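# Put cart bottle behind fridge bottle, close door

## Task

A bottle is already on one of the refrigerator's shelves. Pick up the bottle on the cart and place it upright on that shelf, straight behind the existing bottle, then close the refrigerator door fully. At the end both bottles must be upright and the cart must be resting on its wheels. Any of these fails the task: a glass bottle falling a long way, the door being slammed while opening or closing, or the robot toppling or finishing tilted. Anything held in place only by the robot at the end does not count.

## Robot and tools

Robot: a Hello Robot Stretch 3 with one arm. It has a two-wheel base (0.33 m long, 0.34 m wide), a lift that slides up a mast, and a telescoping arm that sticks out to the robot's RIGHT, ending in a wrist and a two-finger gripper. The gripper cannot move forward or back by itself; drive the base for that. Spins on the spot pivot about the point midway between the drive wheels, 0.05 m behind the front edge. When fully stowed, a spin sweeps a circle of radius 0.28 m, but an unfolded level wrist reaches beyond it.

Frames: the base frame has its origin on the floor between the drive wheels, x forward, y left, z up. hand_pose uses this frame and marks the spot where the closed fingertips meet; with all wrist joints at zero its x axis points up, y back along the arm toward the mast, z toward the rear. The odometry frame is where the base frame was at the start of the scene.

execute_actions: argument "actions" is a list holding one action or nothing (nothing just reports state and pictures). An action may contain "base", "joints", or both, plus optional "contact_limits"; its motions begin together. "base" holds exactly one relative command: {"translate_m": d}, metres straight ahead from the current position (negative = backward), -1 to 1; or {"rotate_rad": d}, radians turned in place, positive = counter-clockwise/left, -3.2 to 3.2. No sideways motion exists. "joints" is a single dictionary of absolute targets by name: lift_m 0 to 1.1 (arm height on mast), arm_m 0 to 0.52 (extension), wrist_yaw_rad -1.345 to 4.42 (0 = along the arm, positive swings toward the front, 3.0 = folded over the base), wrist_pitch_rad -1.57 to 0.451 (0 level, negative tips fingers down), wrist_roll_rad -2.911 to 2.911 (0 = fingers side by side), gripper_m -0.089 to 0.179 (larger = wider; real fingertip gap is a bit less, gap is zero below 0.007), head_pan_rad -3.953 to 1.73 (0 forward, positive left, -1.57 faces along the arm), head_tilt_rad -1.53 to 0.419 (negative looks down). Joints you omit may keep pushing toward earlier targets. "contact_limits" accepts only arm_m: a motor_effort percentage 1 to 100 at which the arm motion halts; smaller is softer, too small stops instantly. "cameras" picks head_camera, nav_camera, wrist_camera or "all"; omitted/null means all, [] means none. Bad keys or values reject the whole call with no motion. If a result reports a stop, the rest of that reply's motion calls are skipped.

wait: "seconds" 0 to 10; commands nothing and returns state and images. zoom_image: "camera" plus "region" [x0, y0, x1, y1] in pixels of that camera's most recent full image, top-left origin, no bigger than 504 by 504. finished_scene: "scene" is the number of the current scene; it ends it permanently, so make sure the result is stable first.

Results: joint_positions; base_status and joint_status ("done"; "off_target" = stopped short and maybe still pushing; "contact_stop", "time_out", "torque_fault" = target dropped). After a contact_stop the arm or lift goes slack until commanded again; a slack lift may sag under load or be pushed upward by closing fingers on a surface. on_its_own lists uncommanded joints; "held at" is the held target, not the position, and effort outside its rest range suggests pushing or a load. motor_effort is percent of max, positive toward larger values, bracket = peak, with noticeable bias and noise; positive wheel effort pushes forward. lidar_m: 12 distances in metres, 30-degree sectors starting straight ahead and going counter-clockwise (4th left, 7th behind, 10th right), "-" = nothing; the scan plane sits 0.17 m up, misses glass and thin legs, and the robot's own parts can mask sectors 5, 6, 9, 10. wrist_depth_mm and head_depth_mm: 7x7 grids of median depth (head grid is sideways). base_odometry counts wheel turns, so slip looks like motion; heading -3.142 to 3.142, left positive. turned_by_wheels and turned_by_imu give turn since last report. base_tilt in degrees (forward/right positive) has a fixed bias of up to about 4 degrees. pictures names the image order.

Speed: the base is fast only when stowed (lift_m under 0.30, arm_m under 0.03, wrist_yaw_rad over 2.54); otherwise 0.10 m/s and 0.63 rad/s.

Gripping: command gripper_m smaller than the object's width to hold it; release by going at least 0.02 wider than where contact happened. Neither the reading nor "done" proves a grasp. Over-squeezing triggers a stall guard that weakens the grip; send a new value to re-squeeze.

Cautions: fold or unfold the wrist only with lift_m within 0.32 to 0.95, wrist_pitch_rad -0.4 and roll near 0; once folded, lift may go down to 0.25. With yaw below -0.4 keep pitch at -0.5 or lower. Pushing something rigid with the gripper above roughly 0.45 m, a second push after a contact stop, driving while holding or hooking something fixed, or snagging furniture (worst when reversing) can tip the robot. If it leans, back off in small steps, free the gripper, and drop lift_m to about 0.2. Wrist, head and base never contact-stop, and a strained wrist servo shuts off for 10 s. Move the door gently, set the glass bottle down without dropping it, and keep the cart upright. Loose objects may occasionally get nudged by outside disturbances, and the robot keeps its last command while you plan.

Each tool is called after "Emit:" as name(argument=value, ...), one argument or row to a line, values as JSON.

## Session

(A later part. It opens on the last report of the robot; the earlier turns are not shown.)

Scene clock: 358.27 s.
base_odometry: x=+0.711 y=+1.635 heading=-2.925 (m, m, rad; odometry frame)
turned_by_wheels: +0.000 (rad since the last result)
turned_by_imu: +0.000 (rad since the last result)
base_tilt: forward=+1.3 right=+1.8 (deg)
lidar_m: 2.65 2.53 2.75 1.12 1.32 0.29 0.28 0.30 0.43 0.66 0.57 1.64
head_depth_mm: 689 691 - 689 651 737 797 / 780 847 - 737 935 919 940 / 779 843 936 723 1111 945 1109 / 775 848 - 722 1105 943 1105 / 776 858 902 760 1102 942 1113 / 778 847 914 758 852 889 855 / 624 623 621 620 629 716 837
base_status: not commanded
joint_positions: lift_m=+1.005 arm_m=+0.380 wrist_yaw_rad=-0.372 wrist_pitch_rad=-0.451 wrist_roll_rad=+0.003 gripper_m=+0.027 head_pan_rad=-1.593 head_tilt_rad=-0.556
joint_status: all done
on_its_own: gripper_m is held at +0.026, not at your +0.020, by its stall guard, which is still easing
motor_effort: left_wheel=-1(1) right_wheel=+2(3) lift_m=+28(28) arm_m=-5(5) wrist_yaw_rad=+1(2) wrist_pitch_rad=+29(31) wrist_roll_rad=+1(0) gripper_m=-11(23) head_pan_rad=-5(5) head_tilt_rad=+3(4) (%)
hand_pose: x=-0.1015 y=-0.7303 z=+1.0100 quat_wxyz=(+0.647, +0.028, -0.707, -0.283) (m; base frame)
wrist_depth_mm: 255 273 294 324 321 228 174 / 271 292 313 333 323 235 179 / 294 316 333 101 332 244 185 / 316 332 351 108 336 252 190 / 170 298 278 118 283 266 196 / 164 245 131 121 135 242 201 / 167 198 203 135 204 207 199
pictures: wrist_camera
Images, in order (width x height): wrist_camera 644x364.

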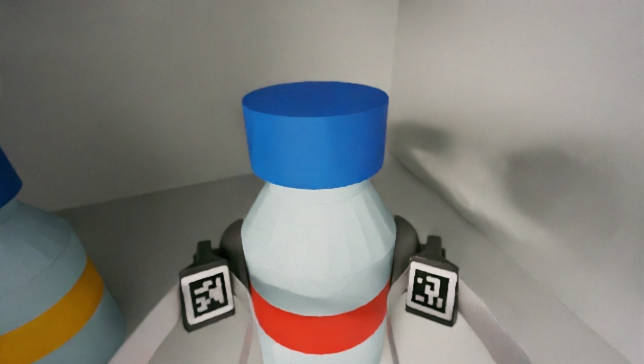

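Emit:
execute_actions(
  actions=[
    {"joints":{"arm_m":0.28,"gripper_m":0.03}},
  ],
  cameras=[],
)

Emit:
execute_actions(
  actions=[
    {"base":{"translate_m":0.067},"joints":{"wrist_yaw_rad":0}},
  ],
  cameras=["wrist_camera","head_camera"],
)

Scene clock: 367.87 s.
base_odometry: x=+0.711 y=+1.635 heading=-2.925 (m, m, rad; odometry frame)
turned_by_wheels: +0.000 (rad since the last result)
turned_by_imu: +0.001 (rad since the last result)
base_tilt: forward=+1.4 right=+1.7 (deg)
lidar_m: 2.65 2.53 2.75 1.12 1.31 0.29 0.28 0.30 0.42 0.66 0.57 1.65
head_depth_mm: 690 690 - - 653 736 798 / 782 855 - 757 935 921 942 / 778 847 - 659 1109 940 1110 / 780 858 - 690 1102 945 1107 / 776 856 900 741 1104 945 1110 / 774 846 916 757 852 889 858 / 626 623 621 620 629 715 833
base_status: not commanded
joint_positions: lift_m=+1.005 arm_m=+0.280 wrist_yaw_rad=-0.372 wrist_pitch_rad=-0.451 wrist_roll_rad=+0.003 gripper_m=+0.031 head_pan_rad=-1.593 head_tilt_rad=-0.556
joint_status: all done
motor_effort: left_wheel=-1(1) right_wheel=+2(2) lift_m=+28(28) arm_m=-5(5) wrist_yaw_rad=+2(2) wrist_pitch_rad=+29(29) wrist_roll_rad=+0(1) gripper_m=-19(18) head_pan_rad=-4(5) head_tilt_rad=+3(4) (%)
hand_pose: x=-0.1015 y=-0.6303 z=+1.0099 quat_wxyz=(+0.647, +0.028, -0.707, -0.283) (m; base frame)
wrist_depth_mm: 328 350 381 418 317 219 169 / 344 367 403 432 317 227 175 / 221 408 429 101 323 237 180 / 216 355 347 109 328 247 185 / 231 274 278 119 284 257 189 / 244 247 130 121 135 240 197 / 212 211 207 136 202 208 197
pictures: none
No camera images: the call's "cameras" was empty. Leave "cameras" out to get every camera's image.

Scene clock: 369.70 s.
base_odometry: x=+0.646 y=+1.620 heading=-2.925 (m, m, rad; odometry frame)
turned_by_wheels: +0.000 (rad since the last result)
turned_by_imu: +0.000 (rad since the last result)
base_tilt: forward=+1.3 right=+1.5 (deg)
lidar_m: 2.59 2.47 2.73 1.12 1.25 0.36 0.35 0.37 0.52 0.55 0.56 1.65
head_depth_mm: 781 838 - - 884 887 871 / 781 864 - 760 1114 940 1101 / 782 851 - 705 1139 941 1108 / 782 861 - 688 1109 942 1109 / 783 859 934 720 1064 918 1078 / 641 637 634 633 632 721 822 / 427 460 498 552 634 1465 1291
base_status: done
joint_positions: lift_m=+1.005 arm_m=+0.280 wrist_yaw_rad=-0.001 wrist_pitch_rad=-0.451 wrist_roll_rad=+0.003 gripper_m=+0.031 head_pan_rad=-1.593 head_tilt_rad=-0.556
joint_status: all done
motor_effort: left_wheel=+0(4) right_wheel=+0(9) lift_m=+28(28) arm_m=-5(5) wrist_yaw_rad=+1(6) wrist_pitch_rad=+29(29) wrist_roll_rad=+1(0) gripper_m=-19(18) head_pan_rad=-5(4) head_tilt_rad=+3(3) (%)
hand_pose: x=-0.0217 y=-0.6454 z=+1.0099 quat_wxyz=(+0.688, +0.158, -0.690, -0.159) (m; base frame)
wrist_depth_mm: 158 217 379 395 388 384 359 / 158 217 362 233 424 419 362 / 159 216 328 101 444 443 365 / 158 217 329 109 362 352 339 / 158 216 281 119 285 289 285 / 158 210 131 121 135 241 239 / 157 199 204 135 203 206 206
pictures: head_camera (sideways: a quarter turn clockwise sets it upright), wrist_camera
Images, in order (width x height): head_camera 896x504, wrist_camera 644x364.

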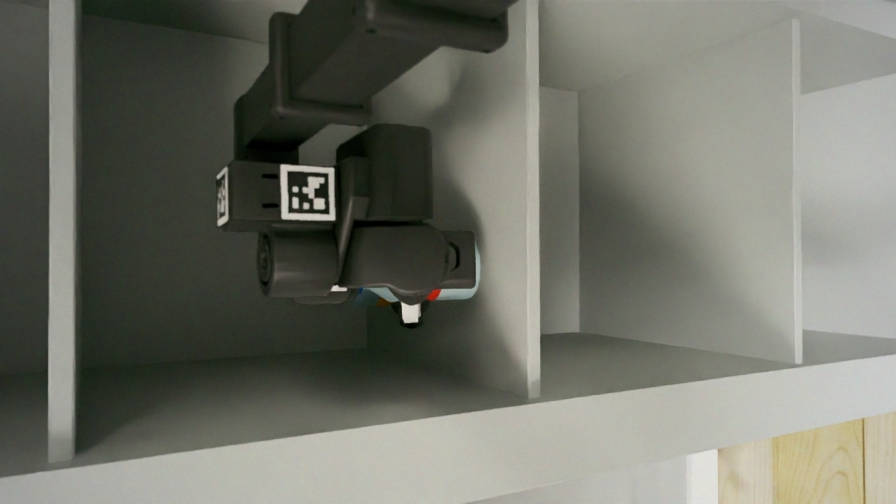

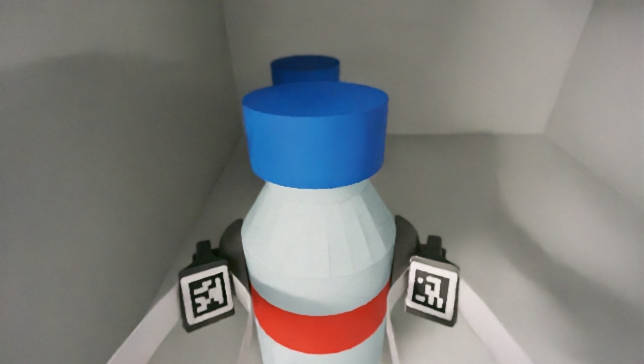

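Emit:
execute_actions(
  actions=[
    {"base":{"translate_m":0.005},"joints":{"arm_m":0.32,"lift_m":0.982}},
  ],
  cameras=[],
)

Emit:
execute_actions(
  actions=[
    {"joints":{"gripper_m":0.11}},
  ],
  cameras=["wrist_camera"],
)

Emit:
execute_actions(
  actions=[
    {"joints":{"arm_m":0.0}},
  ],
  cameras=["wrist_camera"],
)

Scene clock: 377.87 s.
base_odometry: x=+0.641 y=+1.619 heading=-2.925 (m, m, rad; odometry frame)
turned_by_wheels: +0.000 (rad since the last result)
turned_by_imu: +0.001 (rad since the last result)
base_tilt: forward=+1.3 right=+1.7 (deg)
lidar_m: 2.58 2.46 2.73 1.12 1.24 0.36 0.35 0.37 0.53 0.55 0.56 1.65
head_depth_mm: 786 844 846 - 932 888 872 / 785 866 - 723 1117 942 1105 / 780 860 - 708 1137 943 1109 / 784 862 - 687 1105 940 1107 / 779 859 914 724 1042 919 1035 / 617 613 613 609 634 724 824 / 428 460 499 553 644 1466 1281
base_status: done
joint_positions: lift_m=+0.982 arm_m=+0.320 wrist_yaw_rad=-0.001 wrist_pitch_rad=-0.436 wrist_roll_rad=+0.003 gripper_m=+0.031 head_pan_rad=-1.593 head_tilt_rad=-0.556
joint_status: all done
motor_effort: left_wheel=+0(4) right_wheel=+0(8) lift_m=+20(23) arm_m=+6(4) wrist_yaw_rad=+1(1) wrist_pitch_rad=+20(30) wrist_roll_rad=+0(1) gripper_m=-18(19) head_pan_rad=-4(4) head_tilt_rad=+3(3) (%)
hand_pose: x=-0.0217 y=-0.6867 z=+0.9908 quat_wxyz=(+0.690, +0.153, -0.691, -0.154) (m; base frame)
wrist_depth_mm: 149 206 349 350 355 356 343 / 148 204 351 187 387 375 365 / 149 206 310 100 403 407 374 / 150 205 311 109 333 332 326 / 149 204 255 118 260 263 259 / 150 205 130 120 134 218 217 / 149 180 187 135 184 188 188
pictures: none
No camera images: the call's "cameras" was empty. Leave "cameras" out to get every camera's image.

Scene clock: 379.27 s.
base_odometry: x=+0.641 y=+1.619 heading=-2.925 (m, m, rad; odometry frame)
turned_by_wheels: +0.000 (rad since the last result)
turned_by_imu: +0.000 (rad since the last result)
base_tilt: forward=+1.3 right=+1.7 (deg)
lidar_m: 2.57 2.46 2.73 1.13 1.24 0.36 0.35 0.37 0.53 0.55 0.56 1.65
head_depth_mm: 788 843 841 - 930 892 870 / 785 866 - 722 1119 946 1112 / 782 863 - 706 1140 938 1107 / 783 860 - 688 1105 942 1110 / 784 861 922 722 1047 915 1033 / 615 614 611 610 633 725 822 / 427 459 500 555 644 1460 1291
base_status: not commanded
joint_positions: lift_m=+0.982 arm_m=+0.320 wrist_yaw_rad=-0.001 wrist_pitch_rad=-0.420 wrist_roll_rad=+0.003 gripper_m=+0.110 head_pan_rad=-1.593 head_tilt_rad=-0.556
joint_status: all done
motor_effort: left_wheel=+0(0) right_wheel=+0(0) lift_m=+19(20) arm_m=+5(6) wrist_yaw_rad=+1(1) wrist_pitch_rad=+11(20) wrist_roll_rad=+0(0) gripper_m=+0(83) head_pan_rad=-4(4) head_tilt_rad=+2(3) (%)
hand_pose: x=-0.0217 y=-0.6888 z=+0.9944 quat_wxyz=(+0.691, +0.147, -0.692, -0.148) (m; base frame)
wrist_depth_mm: 148 205 345 354 350 350 343 / 149 205 374 193 378 377 361 / 150 205 310 101 398 407 371 / 149 203 321 99 325 341 337 / 149 205 272 115 141 273 269 / 149 179 214 115 129 228 222 / 146 190 195 127 186 187 191
pictures: wrist_camera
Images, in order (width x height): wrist_camera 644x364.

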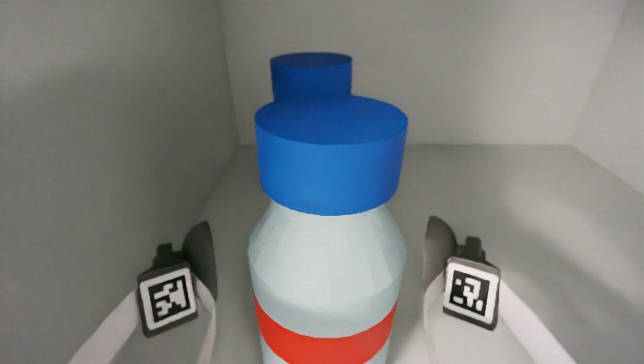

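Scene clock: 382.83 s.
base_odometry: x=+0.641 y=+1.619 heading=-2.925 (m, m, rad; odometry frame)
turned_by_wheels: +0.000 (rad since the last result)
turned_by_imu: +0.001 (rad since the last result)
base_tilt: forward=+1.3 right=+1.8 (deg)
lidar_m: 2.58 2.46 2.73 1.13 1.24 0.36 0.35 0.37 0.53 0.55 0.56 1.65
head_depth_mm: 782 845 894 761 - - - / 781 865 951 761 - - - / 783 864 949 760 631 - - / 781 862 922 686 - - - / 782 860 922 721 883 905 1025 / 615 616 612 611 633 722 826 / 428 460 498 554 645 1456 1285
base_status: not commanded
joint_positions: lift_m=+0.982 arm_m=+0.001 wrist_yaw_rad=-0.001 wrist_pitch_rad=-0.419 wrist_roll_rad=+0.003 gripper_m=+0.110 head_pan_rad=-1.593 head_tilt_rad=-0.556
joint_status: all done
joint sent to its limit — the command would take arm_m past its lower limit, so that joint was sent only as far as its limit.
motor_effort: left_wheel=+0(0) right_wheel=-1(0) lift_m=+19(19) arm_m=-5(8) wrist_yaw_rad=+0(1) wrist_pitch_rad=+11(12) wrist_roll_rad=+1(0) gripper_m=+0(1) head_pan_rad=-4(4) head_tilt_rad=+3(3) (%)
hand_pose: x=-0.0217 y=-0.3706 z=+0.9946 quat_wxyz=(+0.691, +0.147, -0.692, -0.148) (m; base frame)
wrist_depth_mm: 730 259 439 627 636 548 346 / 817 274 443 400 658 540 349 / 879 299 426 418 470 469 352 / - 337 355 373 366 366 339 / - - 503 863 850 541 363 / - - 509 725 728 472 397 / - - 495 633 612 575 422
pictures: wrist_camera
Images, in order (width x height): wrist_camera 644x364.

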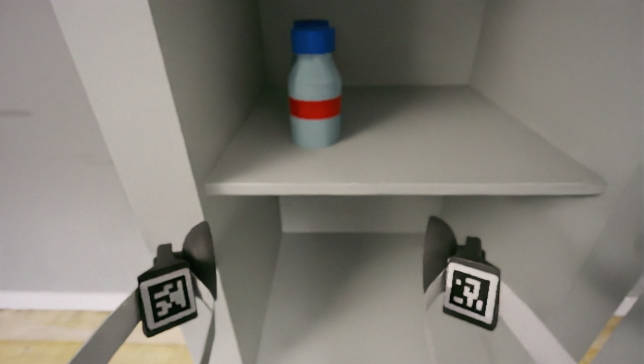

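Emit:
execute_actions(
  actions=[
    {"base":{"rotate_rad":1.0},"joints":{"lift_m":0.85,"wrist_yaw_rad":3.0,"gripper_m":0.0,"head_pan_rad":-3,"head_tilt_rad":-0.9}},
  ],
  cameras=[],
)

Emit:
execute_actions(
  actions=[
    {"base":{"translate_m":0.5},"joints":{"lift_m":0.27}},
  ],
  cameras=[],
)

Emit:
execute_actions(
  actions=[
    {"base":{"rotate_rad":-1.0}},
  ],
  cameras=["nav_camera"],
)

Scene clock: 399.10 s.
base_odometry: x=+0.641 y=+1.619 heading=-1.926 (m, m, rad; odometry frame)
turned_by_wheels: +1.000 (rad since the last result)
turned_by_imu: +0.995 (rad since the last result)
base_tilt: forward=+1.2 right=+1.8 (deg)
lidar_m: 2.74 1.12 1.17 0.36 0.36 0.37 0.50 0.55 0.55 1.57 2.58 2.47
head_depth_mm: 444 479 523 548 - - - / 516 565 622 666 - - - / 540 613 720 832 - - - / 651 691 859 988 1234 1326 - / 829 734 1148 1032 1280 - - / 841 732 1117 1026 1236 - 1084 / 811 728 630 1020 932 - 1095
base_status: done
joint_positions: lift_m=+0.850 arm_m=+0.001 wrist_yaw_rad=+2.997 wrist_pitch_rad=-0.418 wrist_roll_rad=+0.003 gripper_m=+0.000 head_pan_rad=-2.993 head_tilt_rad=-0.889
joint_status: all done
motor_effort: left_wheel=-3(7) right_wheel=+5(10) lift_m=+19(19) arm_m=-4(5) wrist_yaw_rad=+2(4) wrist_pitch_rad=+10(11) wrist_roll_rad=+0(0) gripper_m=-3(80) head_pan_rad=-5(57) head_tilt_rad=-5(26) (%)
hand_pose: x=+0.0111 y=+0.0757 z=+0.8628 quat_wxyz=(+0.197, +0.701, +0.096, +0.679) (m; base frame)
wrist_depth_mm: 270 - - - - - - / 286 - - - - - - / 306 - - - - - - / 319 348 - - - - - / 337 375 - - - - - / 359 411 - - - - - / 375 449 - - - - -
pictures: none
No camera images: the call's "cameras" was empty. Leave "cameras" out to get every camera's image.

Scene clock: 405.77 s.
base_odometry: x=+0.467 y=+1.150 heading=-1.926 (m, m, rad; odometry frame)
turned_by_wheels: +0.000 (rad since the last result)
turned_by_imu: +0.000 (rad since the last result)
base_tilt: forward=+1.3 right=+1.6 (deg)
lidar_m: 2.30 1.04 0.83 2.52 2.46 0.69 0.86 0.97 1.59 2.19 2.34 2.05
head_depth_mm: 773 833 906 989 1106 1248 1125 / 893 977 1072 1203 1377 1267 1156 / 991 1122 1290 1506 1457 1260 - / 1086 1373 1424 1585 1462 1265 1161 / 1065 1438 1373 1574 1454 1269 1137 / 945 1395 1289 1465 1465 1260 1119 / 915 949 1121 1666 1457 1255 1115
base_status: done
joint_positions: lift_m=+0.270 arm_m=+0.001 wrist_yaw_rad=+2.998 wrist_pitch_rad=-0.418 wrist_roll_rad=+0.003 gripper_m=+0.000 head_pan_rad=-2.993 head_tilt_rad=-0.890
joint_status: all done
motor_effort: left_wheel=-3(10) right_wheel=+4(12) lift_m=+20(19) arm_m=-4(4) wrist_yaw_rad=+2(2) wrist_pitch_rad=+10(10) wrist_roll_rad=+0(0) gripper_m=-2(3) head_pan_rad=-5(5) head_tilt_rad=-3(5) (%)
hand_pose: x=+0.0110 y=+0.0757 z=+0.2828 quat_wxyz=(+0.197, +0.701, +0.097, +0.679) (m; base frame)
wrist_depth_mm: - - - - - - - / - - - - 826 848 - / - - - - 958 - - / 783 760 786 748 742 737 734 / 613 606 619 628 598 594 583 / 499 503 - - 491 490 478 / 441 - - - 415 421 418
pictures: none
No camera images: the call's "cameras" was empty. Leave "cameras" out to get every camera's image.

Scene clock: 407.70 s.
base_odometry: x=+0.467 y=+1.150 heading=-2.926 (m, m, rad; odometry frame)
turned_by_wheels: -1.000 (rad since the last result)
turned_by_imu: -0.992 (rad since the last result)
base_tilt: forward=+1.2 right=+1.9 (deg)
lidar_m: 2.33 2.05 2.26 1.00 0.95 2.49 2.44 0.69 0.90 0.97 1.62 2.31
head_depth_mm: 2062 2363 2093 1728 1463 1271 1125 / 2110 2364 2108 1711 1468 1273 1162 / 2143 2393 2089 1710 1457 1262 - / 2150 2451 2074 1714 1450 1274 1153 / 2191 2427 2075 1710 1450 1261 1141 / 2237 2490 2087 1633 1253 1263 1116 / 2249 713 774 924 1209 1259 1118
base_status: done
joint_positions: lift_m=+0.270 arm_m=+0.001 wrist_yaw_rad=+2.998 wrist_pitch_rad=-0.418 wrist_roll_rad=+0.003 gripper_m=+0.000 head_pan_rad=-2.993 head_tilt_rad=-0.890
joint_status: not commanded
motor_effort: left_wheel=+3(10) right_wheel=-4(11) lift_m=+19(19) arm_m=-5(4) wrist_yaw_rad=+2(2) wrist_pitch_rad=+10(10) wrist_roll_rad=+1(1) gripper_m=-3(3) head_pan_rad=-4(4) head_tilt_rad=-4(3) (%)
hand_pose: x=+0.0109 y=+0.0757 z=+0.2828 quat_wxyz=(+0.197, +0.701, +0.097, +0.679) (m; base frame)
wrist_depth_mm: - - - - - - - / - - - - - - - / 694 - - - - - - / 748 769 763 751 741 751 749 / 614 617 615 630 602 599 583 / 508 505 - - 493 488 486 / 437 - - - 426 425 419
pictures: nav_camera (sideways: a quarter turn counterclockwise sets it upright)
Images, in order (width x height): nav_camera 672x504.

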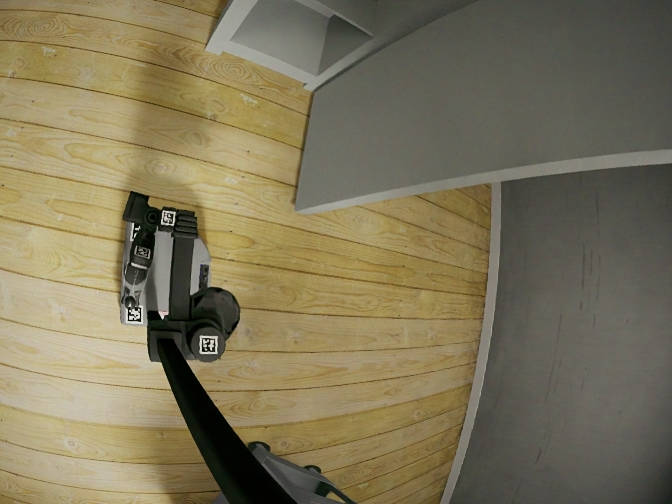

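Emit:
execute_actions(
  actions=[
    {"base":{"translate_m":-1.0}},
  ],
  cameras=[],
)

Emit:
execute_actions(
  actions=[
    {"joints":{"lift_m":0.36,"head_pan_rad":-1.2}},
  ],
  cameras=[],
)

Emit:
execute_actions(
  actions=[
    {"joints":{"wrist_yaw_rad":0.0,"arm_m":0.2}},
  ],
  cameras=["nav_camera"],
)

Scene clock: 420.33 s.
base_odometry: x=+1.444 y=+1.365 heading=-2.925 (m, m, rad; odometry frame)
turned_by_wheels: +0.000 (rad since the last result)
turned_by_imu: +0.002 (rad since the last result)
base_tilt: forward=+1.2 right=+1.7 (deg)
lidar_m: 3.02 3.06 0.87 0.94 1.93 1.47 1.44 1.52 1.51 1.16 0.45 0.44
head_depth_mm: 1208 1382 1630 1737 1467 1269 1127 / 1235 1402 1654 1726 1456 1273 1166 / 1245 1439 1689 1723 1463 1275 - / 1273 1455 1718 1704 1464 1270 1158 / 1293 1496 1760 1706 1449 1267 1137 / 1319 1514 1789 1719 1458 1263 1122 / 1341 1562 1865 1684 1444 1254 1126
base_status: done
joint_positions: lift_m=+0.270 arm_m=+0.001 wrist_yaw_rad=+2.998 wrist_pitch_rad=-0.418 wrist_roll_rad=+0.003 gripper_m=+0.000 head_pan_rad=-2.993 head_tilt_rad=-0.890
joint_status: not commanded
motor_effort: left_wheel=+2(5) right_wheel=-4(15) lift_m=+19(20) arm_m=-4(5) wrist_yaw_rad=+2(2) wrist_pitch_rad=+11(11) wrist_roll_rad=+0(0) gripper_m=-3(2) head_pan_rad=-4(4) head_tilt_rad=-4(4) (%)
hand_pose: x=+0.0108 y=+0.0757 z=+0.2828 quat_wxyz=(+0.196, +0.701, +0.097, +0.679) (m; base frame)
wrist_depth_mm: - - - - - - - / - - - - 866 - - / - - - - 942 - - / 788 759 780 747 767 751 730 / 618 616 610 637 598 601 580 / 514 507 - - 490 494 488 / 442 - - - 418 423 417
pictures: none
No camera images: the call's "cameras" was empty. Leave "cameras" out to get every camera's image.

Scene clock: 422.00 s.
base_odometry: x=+1.444 y=+1.365 heading=-2.925 (m, m, rad; odometry frame)
turned_by_wheels: +0.000 (rad since the last result)
turned_by_imu: +0.000 (rad since the last result)
base_tilt: forward=+1.2 right=+1.8 (deg)
lidar_m: 3.02 3.08 0.86 0.94 1.93 1.47 1.44 1.52 1.51 1.16 0.45 0.44
head_depth_mm: 1226 1393 1599 1715 1468 1282 1127 / 1278 1452 1676 1732 1456 1276 1121 / 1126 1381 1677 1721 1445 1271 1142 / 776 906 1080 1337 1425 1267 1141 / 613 687 782 918 1099 1238 1111 / 510 562 624 706 809 999 1118 / 438 463 479 569 679 1236 1117
base_status: not commanded
joint_positions: lift_m=+0.360 arm_m=+0.001 wrist_yaw_rad=+2.998 wrist_pitch_rad=-0.418 wrist_roll_rad=+0.003 gripper_m=+0.000 head_pan_rad=-1.207 head_tilt_rad=-0.890
joint_status: all done
motor_effort: left_wheel=+2(3) right_wheel=-4(4) lift_m=+25(25) arm_m=-4(4) wrist_yaw_rad=+2(2) wrist_pitch_rad=+10(11) wrist_roll_rad=+0(0) gripper_m=-2(3) head_pan_rad=+4(56) head_tilt_rad=-4(4) (%)
hand_pose: x=+0.0108 y=+0.0757 z=+0.3724 quat_wxyz=(+0.196, +0.701, +0.097, +0.679) (m; base frame)
wrist_depth_mm: - - - - - - - / - - - - - - - / - - - - 922 - - / 944 924 924 882 912 887 890 / 736 744 745 760 722 711 709 / 612 610 - - 600 600 592 / 520 522 - 518 518 517 504
pictures: none
No camera images: the call's "cameras" was empty. Leave "cameras" out to get every camera's image.

Scene clock: 424.70 s.
base_odometry: x=+1.444 y=+1.365 heading=-2.925 (m, m, rad; odometry frame)
turned_by_wheels: +0.000 (rad since the last result)
turned_by_imu: +0.000 (rad since the last result)
base_tilt: forward=+1.3 right=+1.7 (deg)
lidar_m: 3.03 3.08 0.87 0.94 1.93 1.47 1.44 1.51 1.51 1.16 0.45 0.44
head_depth_mm: 1227 1386 1602 1722 1465 1282 1124 / 1273 1449 1702 1723 1463 - 1121 / 1129 1382 1688 1715 1454 1264 1122 / 772 901 1076 1329 1417 1272 1116 / 613 688 789 919 1100 1245 1118 / 510 562 625 704 805 998 1118 / 437 463 479 568 675 1236 1116
base_status: not commanded
joint_positions: lift_m=+0.360 arm_m=+0.200 wrist_yaw_rad=+0.003 wrist_pitch_rad=-0.418 wrist_roll_rad=+0.003 gripper_m=+0.000 head_pan_rad=-1.207 head_tilt_rad=-0.890
joint_status: all done
motor_effort: left_wheel=+2(3) right_wheel=-4(4) lift_m=+25(26) arm_m=+5(5) wrist_yaw_rad=-2(2) wrist_pitch_rad=+10(10) wrist_roll_rad=+0(1) gripper_m=-3(2) head_pan_rad=+4(4) head_tilt_rad=-4(4) (%)
hand_pose: x=-0.0209 y=-0.5690 z=+0.3724 quat_wxyz=(+0.691, +0.148, -0.692, -0.146) (m; base frame)
wrist_depth_mm: 382 575 867 897 878 862 871 / 379 577 964 966 973 934 919 / 378 575 - - - - - / 380 583 889 914 940 908 894 / 376 532 756 770 725 714 716 / 379 524 613 - 599 599 586 / 378 510 515 516 520 516 513
pictures: nav_camera (sideways: a quarter turn counterclockwise sets it upright)
Images, in order (width x height): nav_camera 672x504.

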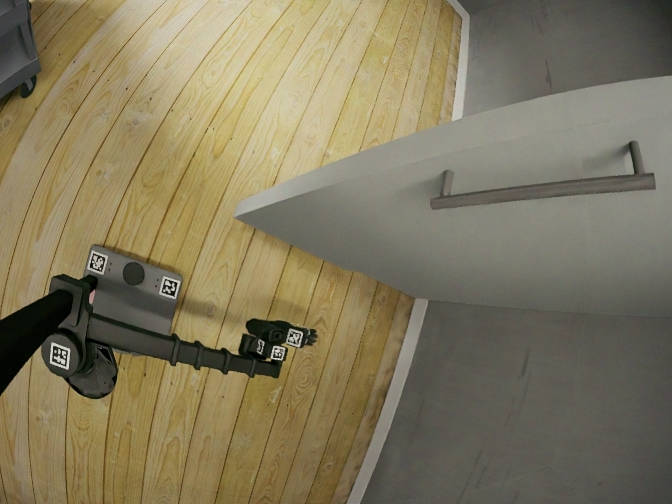

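Emit:
execute_actions(
  actions=[
    {"base":{"translate_m":0.3},"joints":{"wrist_pitch_rad":0,"arm_m":0.17}},
  ],
  cameras=[],
)

Emit:
execute_actions(
  actions=[
    {"base":{"translate_m":0.15}},
  ],
  cameras=["nav_camera"],
)

Emit:
execute_actions(
  actions=[
    {"base":{"translate_m":0.17}},
  ],
  cameras=["nav_camera"],
)

Scene clock: 436.57 s.
base_odometry: x=+1.151 y=+1.301 heading=-2.925 (m, m, rad; odometry frame)
turned_by_wheels: +0.000 (rad since the last result)
turned_by_imu: +0.000 (rad since the last result)
base_tilt: forward=+1.1 right=+1.8 (deg)
lidar_m: 2.72 3.07 0.72 0.74 2.33 1.78 1.73 1.83 1.53 0.30 0.31 2.25
head_depth_mm: 344 563 1592 1612 1471 1269 1128 / - - 314 487 1432 1312 1107 / - 287 320 385 491 699 1112 / 969 1427 1299 1549 1387 1217 1086 / 1008 1239 1334 1587 1449 1268 1116 / 951 1109 1889 1653 1452 1259 1118 / 1579 1852 2057 1702 1441 1257 1116
base_status: done
joint_positions: lift_m=+0.360 arm_m=+0.170 wrist_yaw_rad=-0.003 wrist_pitch_rad=-0.022 wrist_roll_rad=+0.003 gripper_m=+0.000 head_pan_rad=-1.207 head_tilt_rad=-0.890
joint_status: all done
motor_effort: left_wheel=+2(7) right_wheel=-3(6) lift_m=+25(24) arm_m=-4(6) wrist_yaw_rad=+2(5) wrist_pitch_rad=+13(10) wrist_roll_rad=+0(1) gripper_m=-2(2) head_pan_rad=+5(4) head_tilt_rad=-4(4) (%)
hand_pose: x=-0.0222 y=-0.5709 z=+0.4687 quat_wxyz=(+0.706, +0.007, -0.708, -0.009) (m; base frame)
wrist_depth_mm: - 67 121 - - 961 954 / - 67 120 - - - - / - 66 120 - - - - / - 66 119 - - - - / - 66 118 - - - - / - 66 104 - - - - / - 65 131 572 805 810 792
pictures: none
No camera images: the call's "cameras" was empty. Leave "cameras" out to get every camera's image.

Scene clock: 439.23 s.
base_odometry: x=+1.005 y=+1.268 heading=-2.925 (m, m, rad; odometry frame)
turned_by_wheels: +0.000 (rad since the last result)
turned_by_imu: +0.000 (rad since the last result)
base_tilt: forward=+1.3 right=+1.9 (deg)
lidar_m: 2.58 2.59 0.93 0.69 0.98 1.93 1.89 2.00 1.53 0.59 0.53 2.25
head_depth_mm: 554 655 806 1045 1437 1277 1130 / 525 615 744 943 1285 1306 1109 / 498 580 691 860 1138 1269 1123 / 473 548 647 793 1022 1240 1124 / 434 492 606 731 959 1244 1118 / 437 513 1890 1663 1440 1259 1119 / 1587 1870 2069 1693 1443 1260 1115
base_status: done
joint_positions: lift_m=+0.360 arm_m=+0.170 wrist_yaw_rad=-0.002 wrist_pitch_rad=-0.022 wrist_roll_rad=+0.003 gripper_m=+0.000 head_pan_rad=-1.207 head_tilt_rad=-0.890
joint_status: not commanded
motor_effort: left_wheel=+2(8) right_wheel=-5(19) lift_m=+25(25) arm_m=-3(4) wrist_yaw_rad=+2(21) wrist_pitch_rad=+13(13) wrist_roll_rad=+1(0) gripper_m=-2(5) head_pan_rad=+4(5) head_tilt_rad=-5(4) (%)
hand_pose: x=-0.0221 y=-0.5708 z=+0.4687 quat_wxyz=(+0.706, +0.007, -0.708, -0.009) (m; base frame)
wrist_depth_mm: 177 203 245 314 - - 934 / 181 206 249 323 - - - / 181 207 254 324 - - - / 185 212 260 338 - - - / 186 213 263 335 - - - / 188 215 257 - - - - / 191 221 280 359 491 798 808
pictures: nav_camera (sideways: a quarter turn counterclockwise sets it upright)
Images, in order (width x height): nav_camera 672x504.

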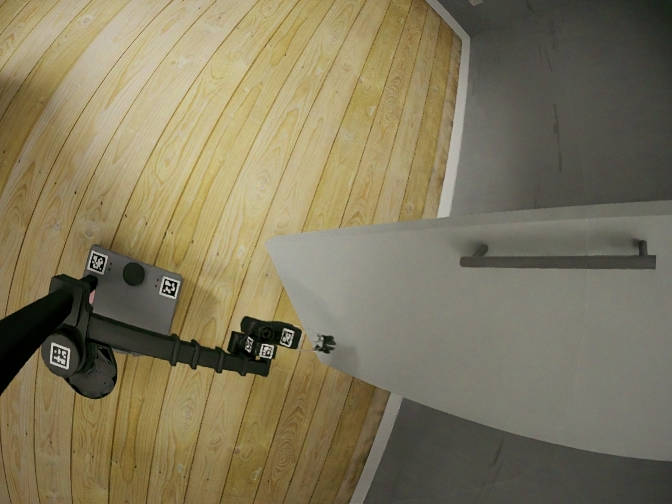

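Scene clock: 442.17 s.
base_odometry: x=+0.839 y=+1.232 heading=-2.925 (m, m, rad; odometry frame)
turned_by_wheels: +0.000 (rad since the last result)
turned_by_imu: +0.000 (rad since the last result)
base_tilt: forward=+1.3 right=+1.7 (deg)
lidar_m: 2.71 2.42 2.31 0.69 0.81 2.11 2.05 2.03 0.88 0.76 0.76 2.27
head_depth_mm: 628 722 846 1027 1294 1273 1120 / 631 727 852 1039 1312 1313 1108 / 634 732 861 1048 1346 1270 1121 / 629 750 890 1095 1366 1268 1115 / 1475 1704 1965 1705 1457 1260 1120 / 1545 1797 2017 1704 1449 1259 1115 / 1598 1883 2083 1688 1443 1268 1117
base_status: done
joint_positions: lift_m=+0.360 arm_m=+0.170 wrist_yaw_rad=-0.002 wrist_pitch_rad=-0.022 wrist_roll_rad=+0.003 gripper_m=+0.000 head_pan_rad=-1.207 head_tilt_rad=-0.890
joint_status: not commanded
motor_effort: left_wheel=+2(7) right_wheel=-4(6) lift_m=+26(25) arm_m=-3(3) wrist_yaw_rad=+2(2) wrist_pitch_rad=+13(13) wrist_roll_rad=+0(0) gripper_m=-2(2) head_pan_rad=+5(4) head_tilt_rad=-4(4) (%)
hand_pose: x=-0.0221 y=-0.5708 z=+0.4687 quat_wxyz=(+0.706, +0.007, -0.708, -0.009) (m; base frame)
wrist_depth_mm: 283 305 326 349 378 411 - / 292 309 333 356 388 422 - / 298 315 341 363 399 436 - / 300 319 343 367 407 448 - / 309 324 351 378 419 463 - / 315 332 352 - 430 466 - / 323 340 372 401 446 713 805
pictures: nav_camera (sideways: a quarter turn counterclockwise sets it upright)
Images, in order (width x height): nav_camera 672x504.

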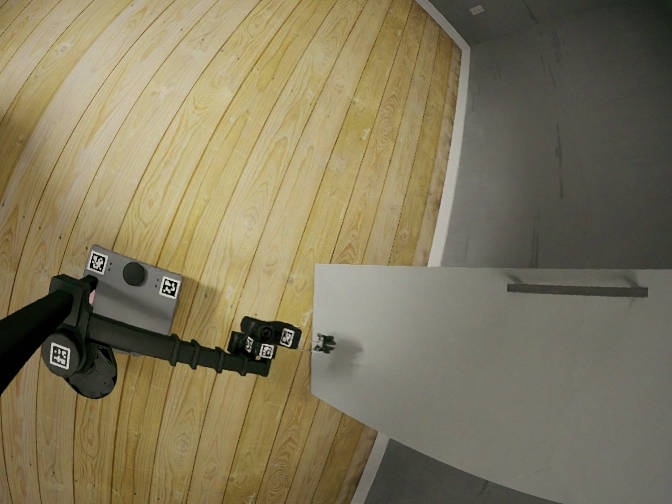

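Emit:
execute_actions(
  actions=[
    {"base":{"translate_m":0.08},"joints":{"arm_m":0.33}},
  ],
  cameras=[],
)

Emit:
execute_actions(
  actions=[
    {"joints":{"arm_m":0.39}},
  ],
  cameras=[],
)

Emit:
execute_actions(
  actions=[
    {"joints":{"arm_m":0.43}},
  ],
  cameras=["nav_camera"],
)

Scene clock: 450.77 s.
base_odometry: x=+0.760 y=+1.215 heading=-2.925 (m, m, rad; odometry frame)
turned_by_wheels: +0.000 (rad since the last result)
turned_by_imu: +0.001 (rad since the last result)
base_tilt: forward=+1.3 right=+1.9 (deg)
lidar_m: 2.63 2.34 2.31 0.71 0.73 2.19 2.14 2.04 0.90 0.88 1.60 2.29
head_depth_mm: 726 822 950 1118 1356 1260 1125 / 753 856 997 1172 1361 1241 1142 / 800 923 1061 1264 1421 1267 1122 / 1411 1623 1902 1722 1458 1267 1118 / 1464 1714 1950 1713 1452 1270 1123 / 1544 1793 1998 1700 1460 1257 1118 / 1607 1884 2070 1697 1441 1264 1116
base_status: done
joint_positions: lift_m=+0.360 arm_m=+0.330 wrist_yaw_rad=-0.001 wrist_pitch_rad=-0.022 wrist_roll_rad=+0.003 gripper_m=+0.000 head_pan_rad=-1.207 head_tilt_rad=-0.890
joint_status: all done
motor_effort: left_wheel=+2(7) right_wheel=-4(6) lift_m=+26(26) arm_m=+5(3) wrist_yaw_rad=+2(2) wrist_pitch_rad=+12(13) wrist_roll_rad=+1(0) gripper_m=-2(3) head_pan_rad=+5(3) head_tilt_rad=-4(3) (%)
hand_pose: x=-0.0218 y=-0.7303 z=+0.4689 quat_wxyz=(+0.706, +0.007, -0.708, -0.008) (m; base frame)
wrist_depth_mm: 859 293 290 287 286 283 279 / 877 299 295 294 290 285 285 / 914 307 305 303 295 294 293 / 927 313 312 311 307 304 298 / - 320 319 315 311 311 307 / - 330 326 - 318 317 314 / 846 343 335 333 329 326 323
pictures: none
No camera images: the call's "cameras" was empty. Leave "cameras" out to get every camera's image.

Scene clock: 452.37 s.
base_odometry: x=+0.760 y=+1.215 heading=-2.925 (m, m, rad; odometry frame)
turned_by_wheels: +0.000 (rad since the last result)
turned_by_imu: +0.000 (rad since the last result)
base_tilt: forward=+1.3 right=+1.8 (deg)
lidar_m: 2.64 2.33 2.31 0.71 0.73 2.19 2.14 2.03 0.90 0.88 1.60 2.28
head_depth_mm: 727 825 946 1119 1320 1266 1125 / 754 857 997 1167 1374 1271 1147 / 798 921 1057 1260 1435 1276 1120 / 1416 1623 1911 1715 1468 1266 1124 / 1472 1703 1950 1703 1458 1258 1119 / 1548 1783 2019 1704 1446 1258 1118 / 1603 1887 2057 1697 1445 1251 1117
base_status: not commanded
joint_positions: lift_m=+0.360 arm_m=+0.390 wrist_yaw_rad=-0.001 wrist_pitch_rad=-0.022 wrist_roll_rad=+0.003 gripper_m=+0.000 head_pan_rad=-1.207 head_tilt_rad=-0.890
joint_status: all done
motor_effort: left_wheel=+2(2) right_wheel=-4(4) lift_m=+25(25) arm_m=+5(4) wrist_yaw_rad=+2(2) wrist_pitch_rad=+12(12) wrist_roll_rad=+0(0) gripper_m=-2(3) head_pan_rad=+4(4) head_tilt_rad=-4(4) (%)
hand_pose: x=-0.0218 y=-0.7903 z=+0.4689 quat_wxyz=(+0.706, +0.007, -0.708, -0.008) (m; base frame)
wrist_depth_mm: 238 235 235 233 229 228 226 / 245 243 240 239 236 233 231 / 249 248 244 244 241 237 236 / 256 254 249 249 245 244 242 / 264 258 257 254 253 250 247 / 272 267 264 - 257 256 253 / 522 273 273 270 265 264 259
pictures: none
No camera images: the call's "cameras" was empty. Leave "cameras" out to get every camera's image.

Scene clock: 453.73 s.
base_odometry: x=+0.760 y=+1.215 heading=-2.925 (m, m, rad; odometry frame)
turned_by_wheels: +0.000 (rad since the last result)
turned_by_imu: +0.000 (rad since the last result)
base_tilt: forward=+1.2 right=+1.7 (deg)
lidar_m: 2.64 2.33 2.32 0.71 0.73 2.20 2.14 2.04 0.91 0.88 1.60 2.28
head_depth_mm: 727 822 947 1121 1348 1271 1127 / 751 853 993 1149 1403 1284 1139 / 800 922 1063 1251 1432 1260 1126 / 1411 1626 1909 1712 1451 1268 1122 / 1484 1696 1939 1714 1444 1266 1120 / 1543 1787 2016 1694 1450 1266 1119 / 1607 1900 2057 1695 1442 1267 1107
base_status: not commanded
joint_positions: lift_m=+0.360 arm_m=+0.430 wrist_yaw_rad=-0.001 wrist_pitch_rad=-0.022 wrist_roll_rad=+0.003 gripper_m=+0.000 head_pan_rad=-1.207 head_tilt_rad=-0.890
joint_status: all done
motor_effort: left_wheel=+2(2) right_wheel=-4(4) lift_m=+25(25) arm_m=+5(5) wrist_yaw_rad=+2(2) wrist_pitch_rad=+12(12) wrist_roll_rad=+1(0) gripper_m=-3(2) head_pan_rad=+4(4) head_tilt_rad=-3(4) (%)
hand_pose: x=-0.0218 y=-0.8303 z=+0.4689 quat_wxyz=(+0.706, +0.007, -0.708, -0.008) (m; base frame)
wrist_depth_mm: 200 200 196 195 193 191 190 / 204 205 202 201 198 197 194 / 210 208 206 205 203 200 199 / 215 213 212 207 206 206 203 / 221 218 215 212 212 210 208 / 228 226 222 - 218 215 214 / 234 231 229 226 224 219 219
pictures: nav_camera (sideways: a quarter turn counterclockwise sets it upright)
Images, in order (width x height): nav_camera 672x504.

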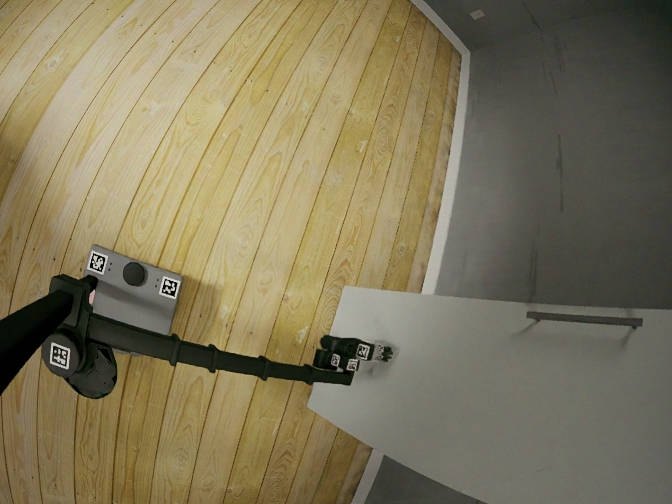

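Door closed itself; verify it is fully latched with a gentle push.

Emit:
execute_actions(
  actions=[
    {"base":{"translate_m":0.2}},
  ],
  cameras=[],
)

Emit:
execute_actions(
  actions=[
    {"joints":{"arm_m":0.5},"contact_limits":{"arm_m":14}},
  ],
  cameras=[],
)

Emit:
execute_actions(
  actions=[
    {"base":{"translate_m":0.3},"joints":{"arm_m":0.35,"head_pan_rad":-1.9,"head_tilt_rad":-0.4}},
  ],
)

Scene clock: 461.20 s.
base_odometry: x=+0.565 y=+1.172 heading=-2.925 (m, m, rad; odometry frame)
turned_by_wheels: +0.000 (rad since the last result)
turned_by_imu: +0.000 (rad since the last result)
base_tilt: forward=+1.3 right=+1.6 (deg)
lidar_m: 2.44 2.15 2.27 0.90 0.86 2.39 2.34 2.06 0.91 0.90 1.60 2.30
head_depth_mm: 1257 873 964 1134 1369 1275 1128 / 1320 1515 1712 1628 1397 1284 1145 / 1378 1565 1833 1710 1459 1261 1124 / 1420 1637 1894 1721 1458 1264 1127 / 1481 1706 1963 1710 1444 1252 1125 / 1540 1808 1991 1706 1442 1258 1117 / 1614 1927 2052 1686 1451 1250 1110
base_status: done
joint_positions: lift_m=+0.360 arm_m=+0.430 wrist_yaw_rad=-0.001 wrist_pitch_rad=-0.022 wrist_roll_rad=+0.003 gripper_m=+0.000 head_pan_rad=-1.207 head_tilt_rad=-0.890
joint_status: not commanded
motor_effort: left_wheel=+2(8) right_wheel=-4(6) lift_m=+26(25) arm_m=+5(5) wrist_yaw_rad=+1(1) wrist_pitch_rad=+12(12) wrist_roll_rad=+0(0) gripper_m=-2(3) head_pan_rad=+4(4) head_tilt_rad=-4(4) (%)
hand_pose: x=-0.0218 y=-0.8303 z=+0.4689 quat_wxyz=(+0.706, +0.007, -0.708, -0.008) (m; base frame)
wrist_depth_mm: 797 800 790 205 204 202 199 / 818 819 817 210 210 207 206 / 831 829 838 215 213 210 209 / 862 848 842 219 217 216 214 / 889 862 846 225 224 222 218 / 900 896 875 - 228 228 223 / 829 840 816 238 235 233 231
pictures: none
No camera images: the call's "cameras" was empty. Leave "cameras" out to get every camera's image.

Scene clock: 462.60 s.
base_odometry: x=+0.565 y=+1.172 heading=-2.925 (m, m, rad; odometry frame)
turned_by_wheels: +0.000 (rad since the last result)
turned_by_imu: +0.000 (rad since the last result)
base_tilt: forward=+1.4 right=+1.8 (deg)
lidar_m: 2.43 2.14 2.28 0.90 0.86 2.39 2.34 2.05 0.92 0.90 1.61 2.29
head_depth_mm: 1259 874 962 1121 1367 1272 1124 / 1323 1509 1707 1672 1425 1273 1132 / 1368 1559 1828 1719 1461 1275 1123 / 1423 1644 1921 1702 1456 1268 1120 / 1483 1705 1976 1710 1453 1263 1122 / 1542 1810 2005 1697 1439 1263 1119 / 1616 1900 2046 1705 1447 1261 1115
base_status: not commanded
joint_positions: lift_m=+0.360 arm_m=+0.476 wrist_yaw_rad=-0.003 wrist_pitch_rad=-0.023 wrist_roll_rad=+0.003 gripper_m=+0.000 head_pan_rad=-1.207 head_tilt_rad=-0.890
joint_status: arm_m contact_stop (moved +0.046 of +0.070)
on_its_own: arm_m is slack since a contact_stop, until your next command for it (your +0.500 is given up)
motor_effort: left_wheel=+1(2) right_wheel=-1(4) lift_m=+25(26) arm_m=+0(18) wrist_yaw_rad=+3(3) wrist_pitch_rad=+13(14) wrist_roll_rad=+1(0) gripper_m=-3(3) head_pan_rad=+4(5) head_tilt_rad=-4(3) (%)
contact_limits: arm_m 14 (drawing in: default 32, maximum 52; extending or still: default 44, maximum 71)
hand_pose: x=-0.0221 y=-0.8764 z=+0.4687 quat_wxyz=(+0.706, +0.007, -0.708, -0.009) (m; base frame)
wrist_depth_mm: 774 735 723 163 161 159 159 / 767 761 749 166 164 164 162 / 792 782 782 170 169 167 167 / 813 797 783 175 173 172 170 / 841 813 809 177 178 175 173 / 830 853 848 - 182 181 178 / 813 839 777 188 187 184 183
pictures: none
No camera images: the call's "cameras" was empty. Leave "cameras" out to get every camera's image.

not run: a stop came earlier in this reply.

Emit:
execute_actions(
  actions=[
    {"base":{"translate_m":0.25},"joints":{"arm_m":0.3,"head_pan_rad":-1.8,"head_tilt_rad":-0.6}},
  ],
)

Scene clock: 468.27 s.
base_odometry: x=+0.321 y=+1.118 heading=-2.925 (m, m, rad; odometry frame)
turned_by_wheels: +0.000 (rad since the last result)
turned_by_imu: +0.000 (rad since the last result)
base_tilt: forward=+1.2 right=+1.8 (deg)
lidar_m: 2.19 1.91 2.27 1.15 0.92 1.28 2.59 2.07 0.93 0.93 1.62 2.23
head_depth_mm: 809 891 993 1134 1309 1454 1250 / 789 872 972 1095 1265 1423 1254 / 769 842 948 1065 1223 1392 1258 / 782 859 954 1074 1236 1404 1278 / 1241 1370 1514 1710 1840 1488 - / 1252 1371 1520 1691 1818 1496 1247 / 1225 1344 1484 1648 1771 1488 1251
base_status: done
joint_positions: lift_m=+0.360 arm_m=+0.300 wrist_yaw_rad=-0.002 wrist_pitch_rad=-0.022 wrist_roll_rad=+0.003 gripper_m=+0.000 head_pan_rad=-1.793 head_tilt_rad=-0.606
joint_status: all done
motor_effort: left_wheel=+2(7) right_wheel=-4(5) lift_m=+24(25) arm_m=-5(4) wrist_yaw_rad=+2(3) wrist_pitch_rad=+12(13) wrist_roll_rad=+0(1) gripper_m=-3(3) head_pan_rad=-4(47) head_tilt_rad=+3(27) (%)
hand_pose: x=-0.0219 y=-0.7009 z=+0.4689 quat_wxyz=(+0.706, +0.007, -0.708, -0.009) (m; base frame)
wrist_depth_mm: 898 909 924 901 712 347 329 / 964 921 942 940 723 349 335 / - 943 967 962 726 350 342 / - - - - 739 359 349 / - - - - 741 365 360 / - - - - 646 377 367 / 845 830 803 814 765 385 377
pictures: head_camera (sideways: a quarter turn clockwise sets it upright), nav_camera (sideways: a quarter turn counterclockwise sets it upright), wrist_camera
Images, in order (width x height): head_camera 896x504, nav_camera 672x504, wrist_camera 644x364.

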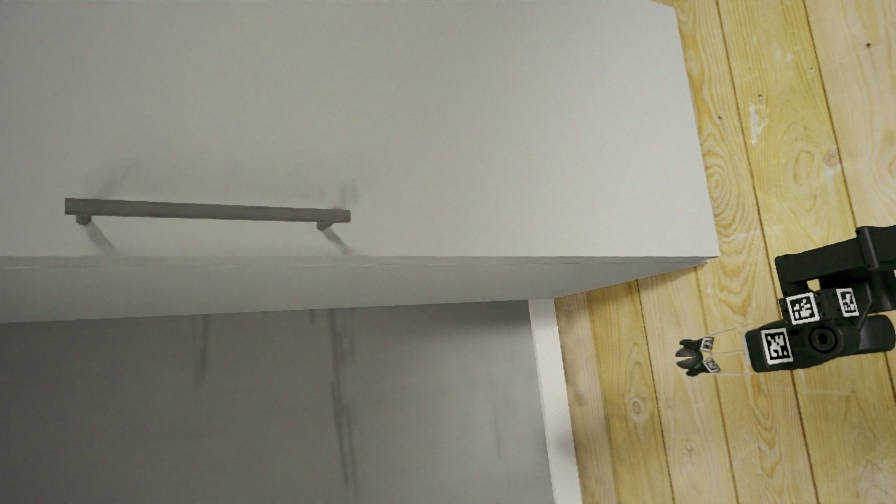

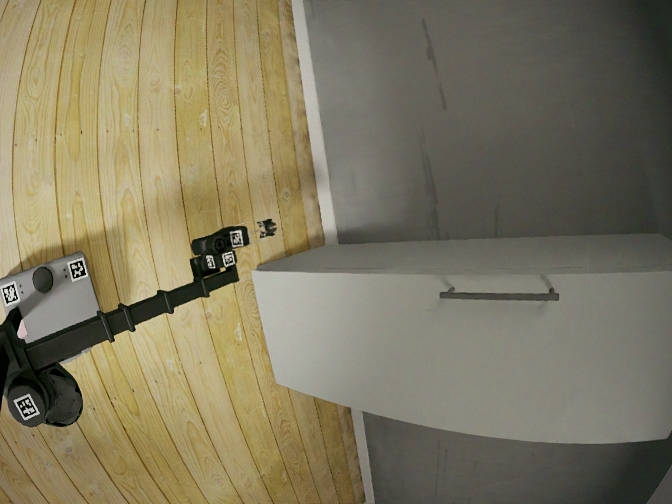

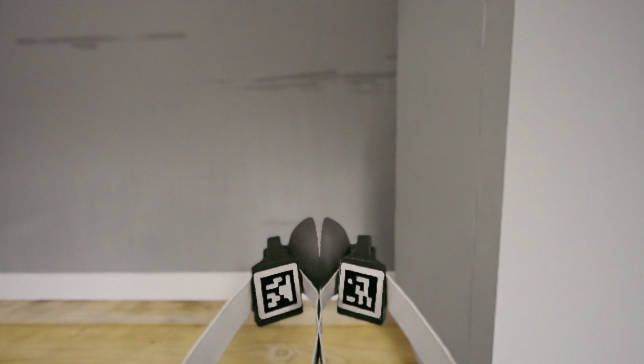

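Emit:
finished_scene(
  scene=1,
)

The scene is finished: the task was done.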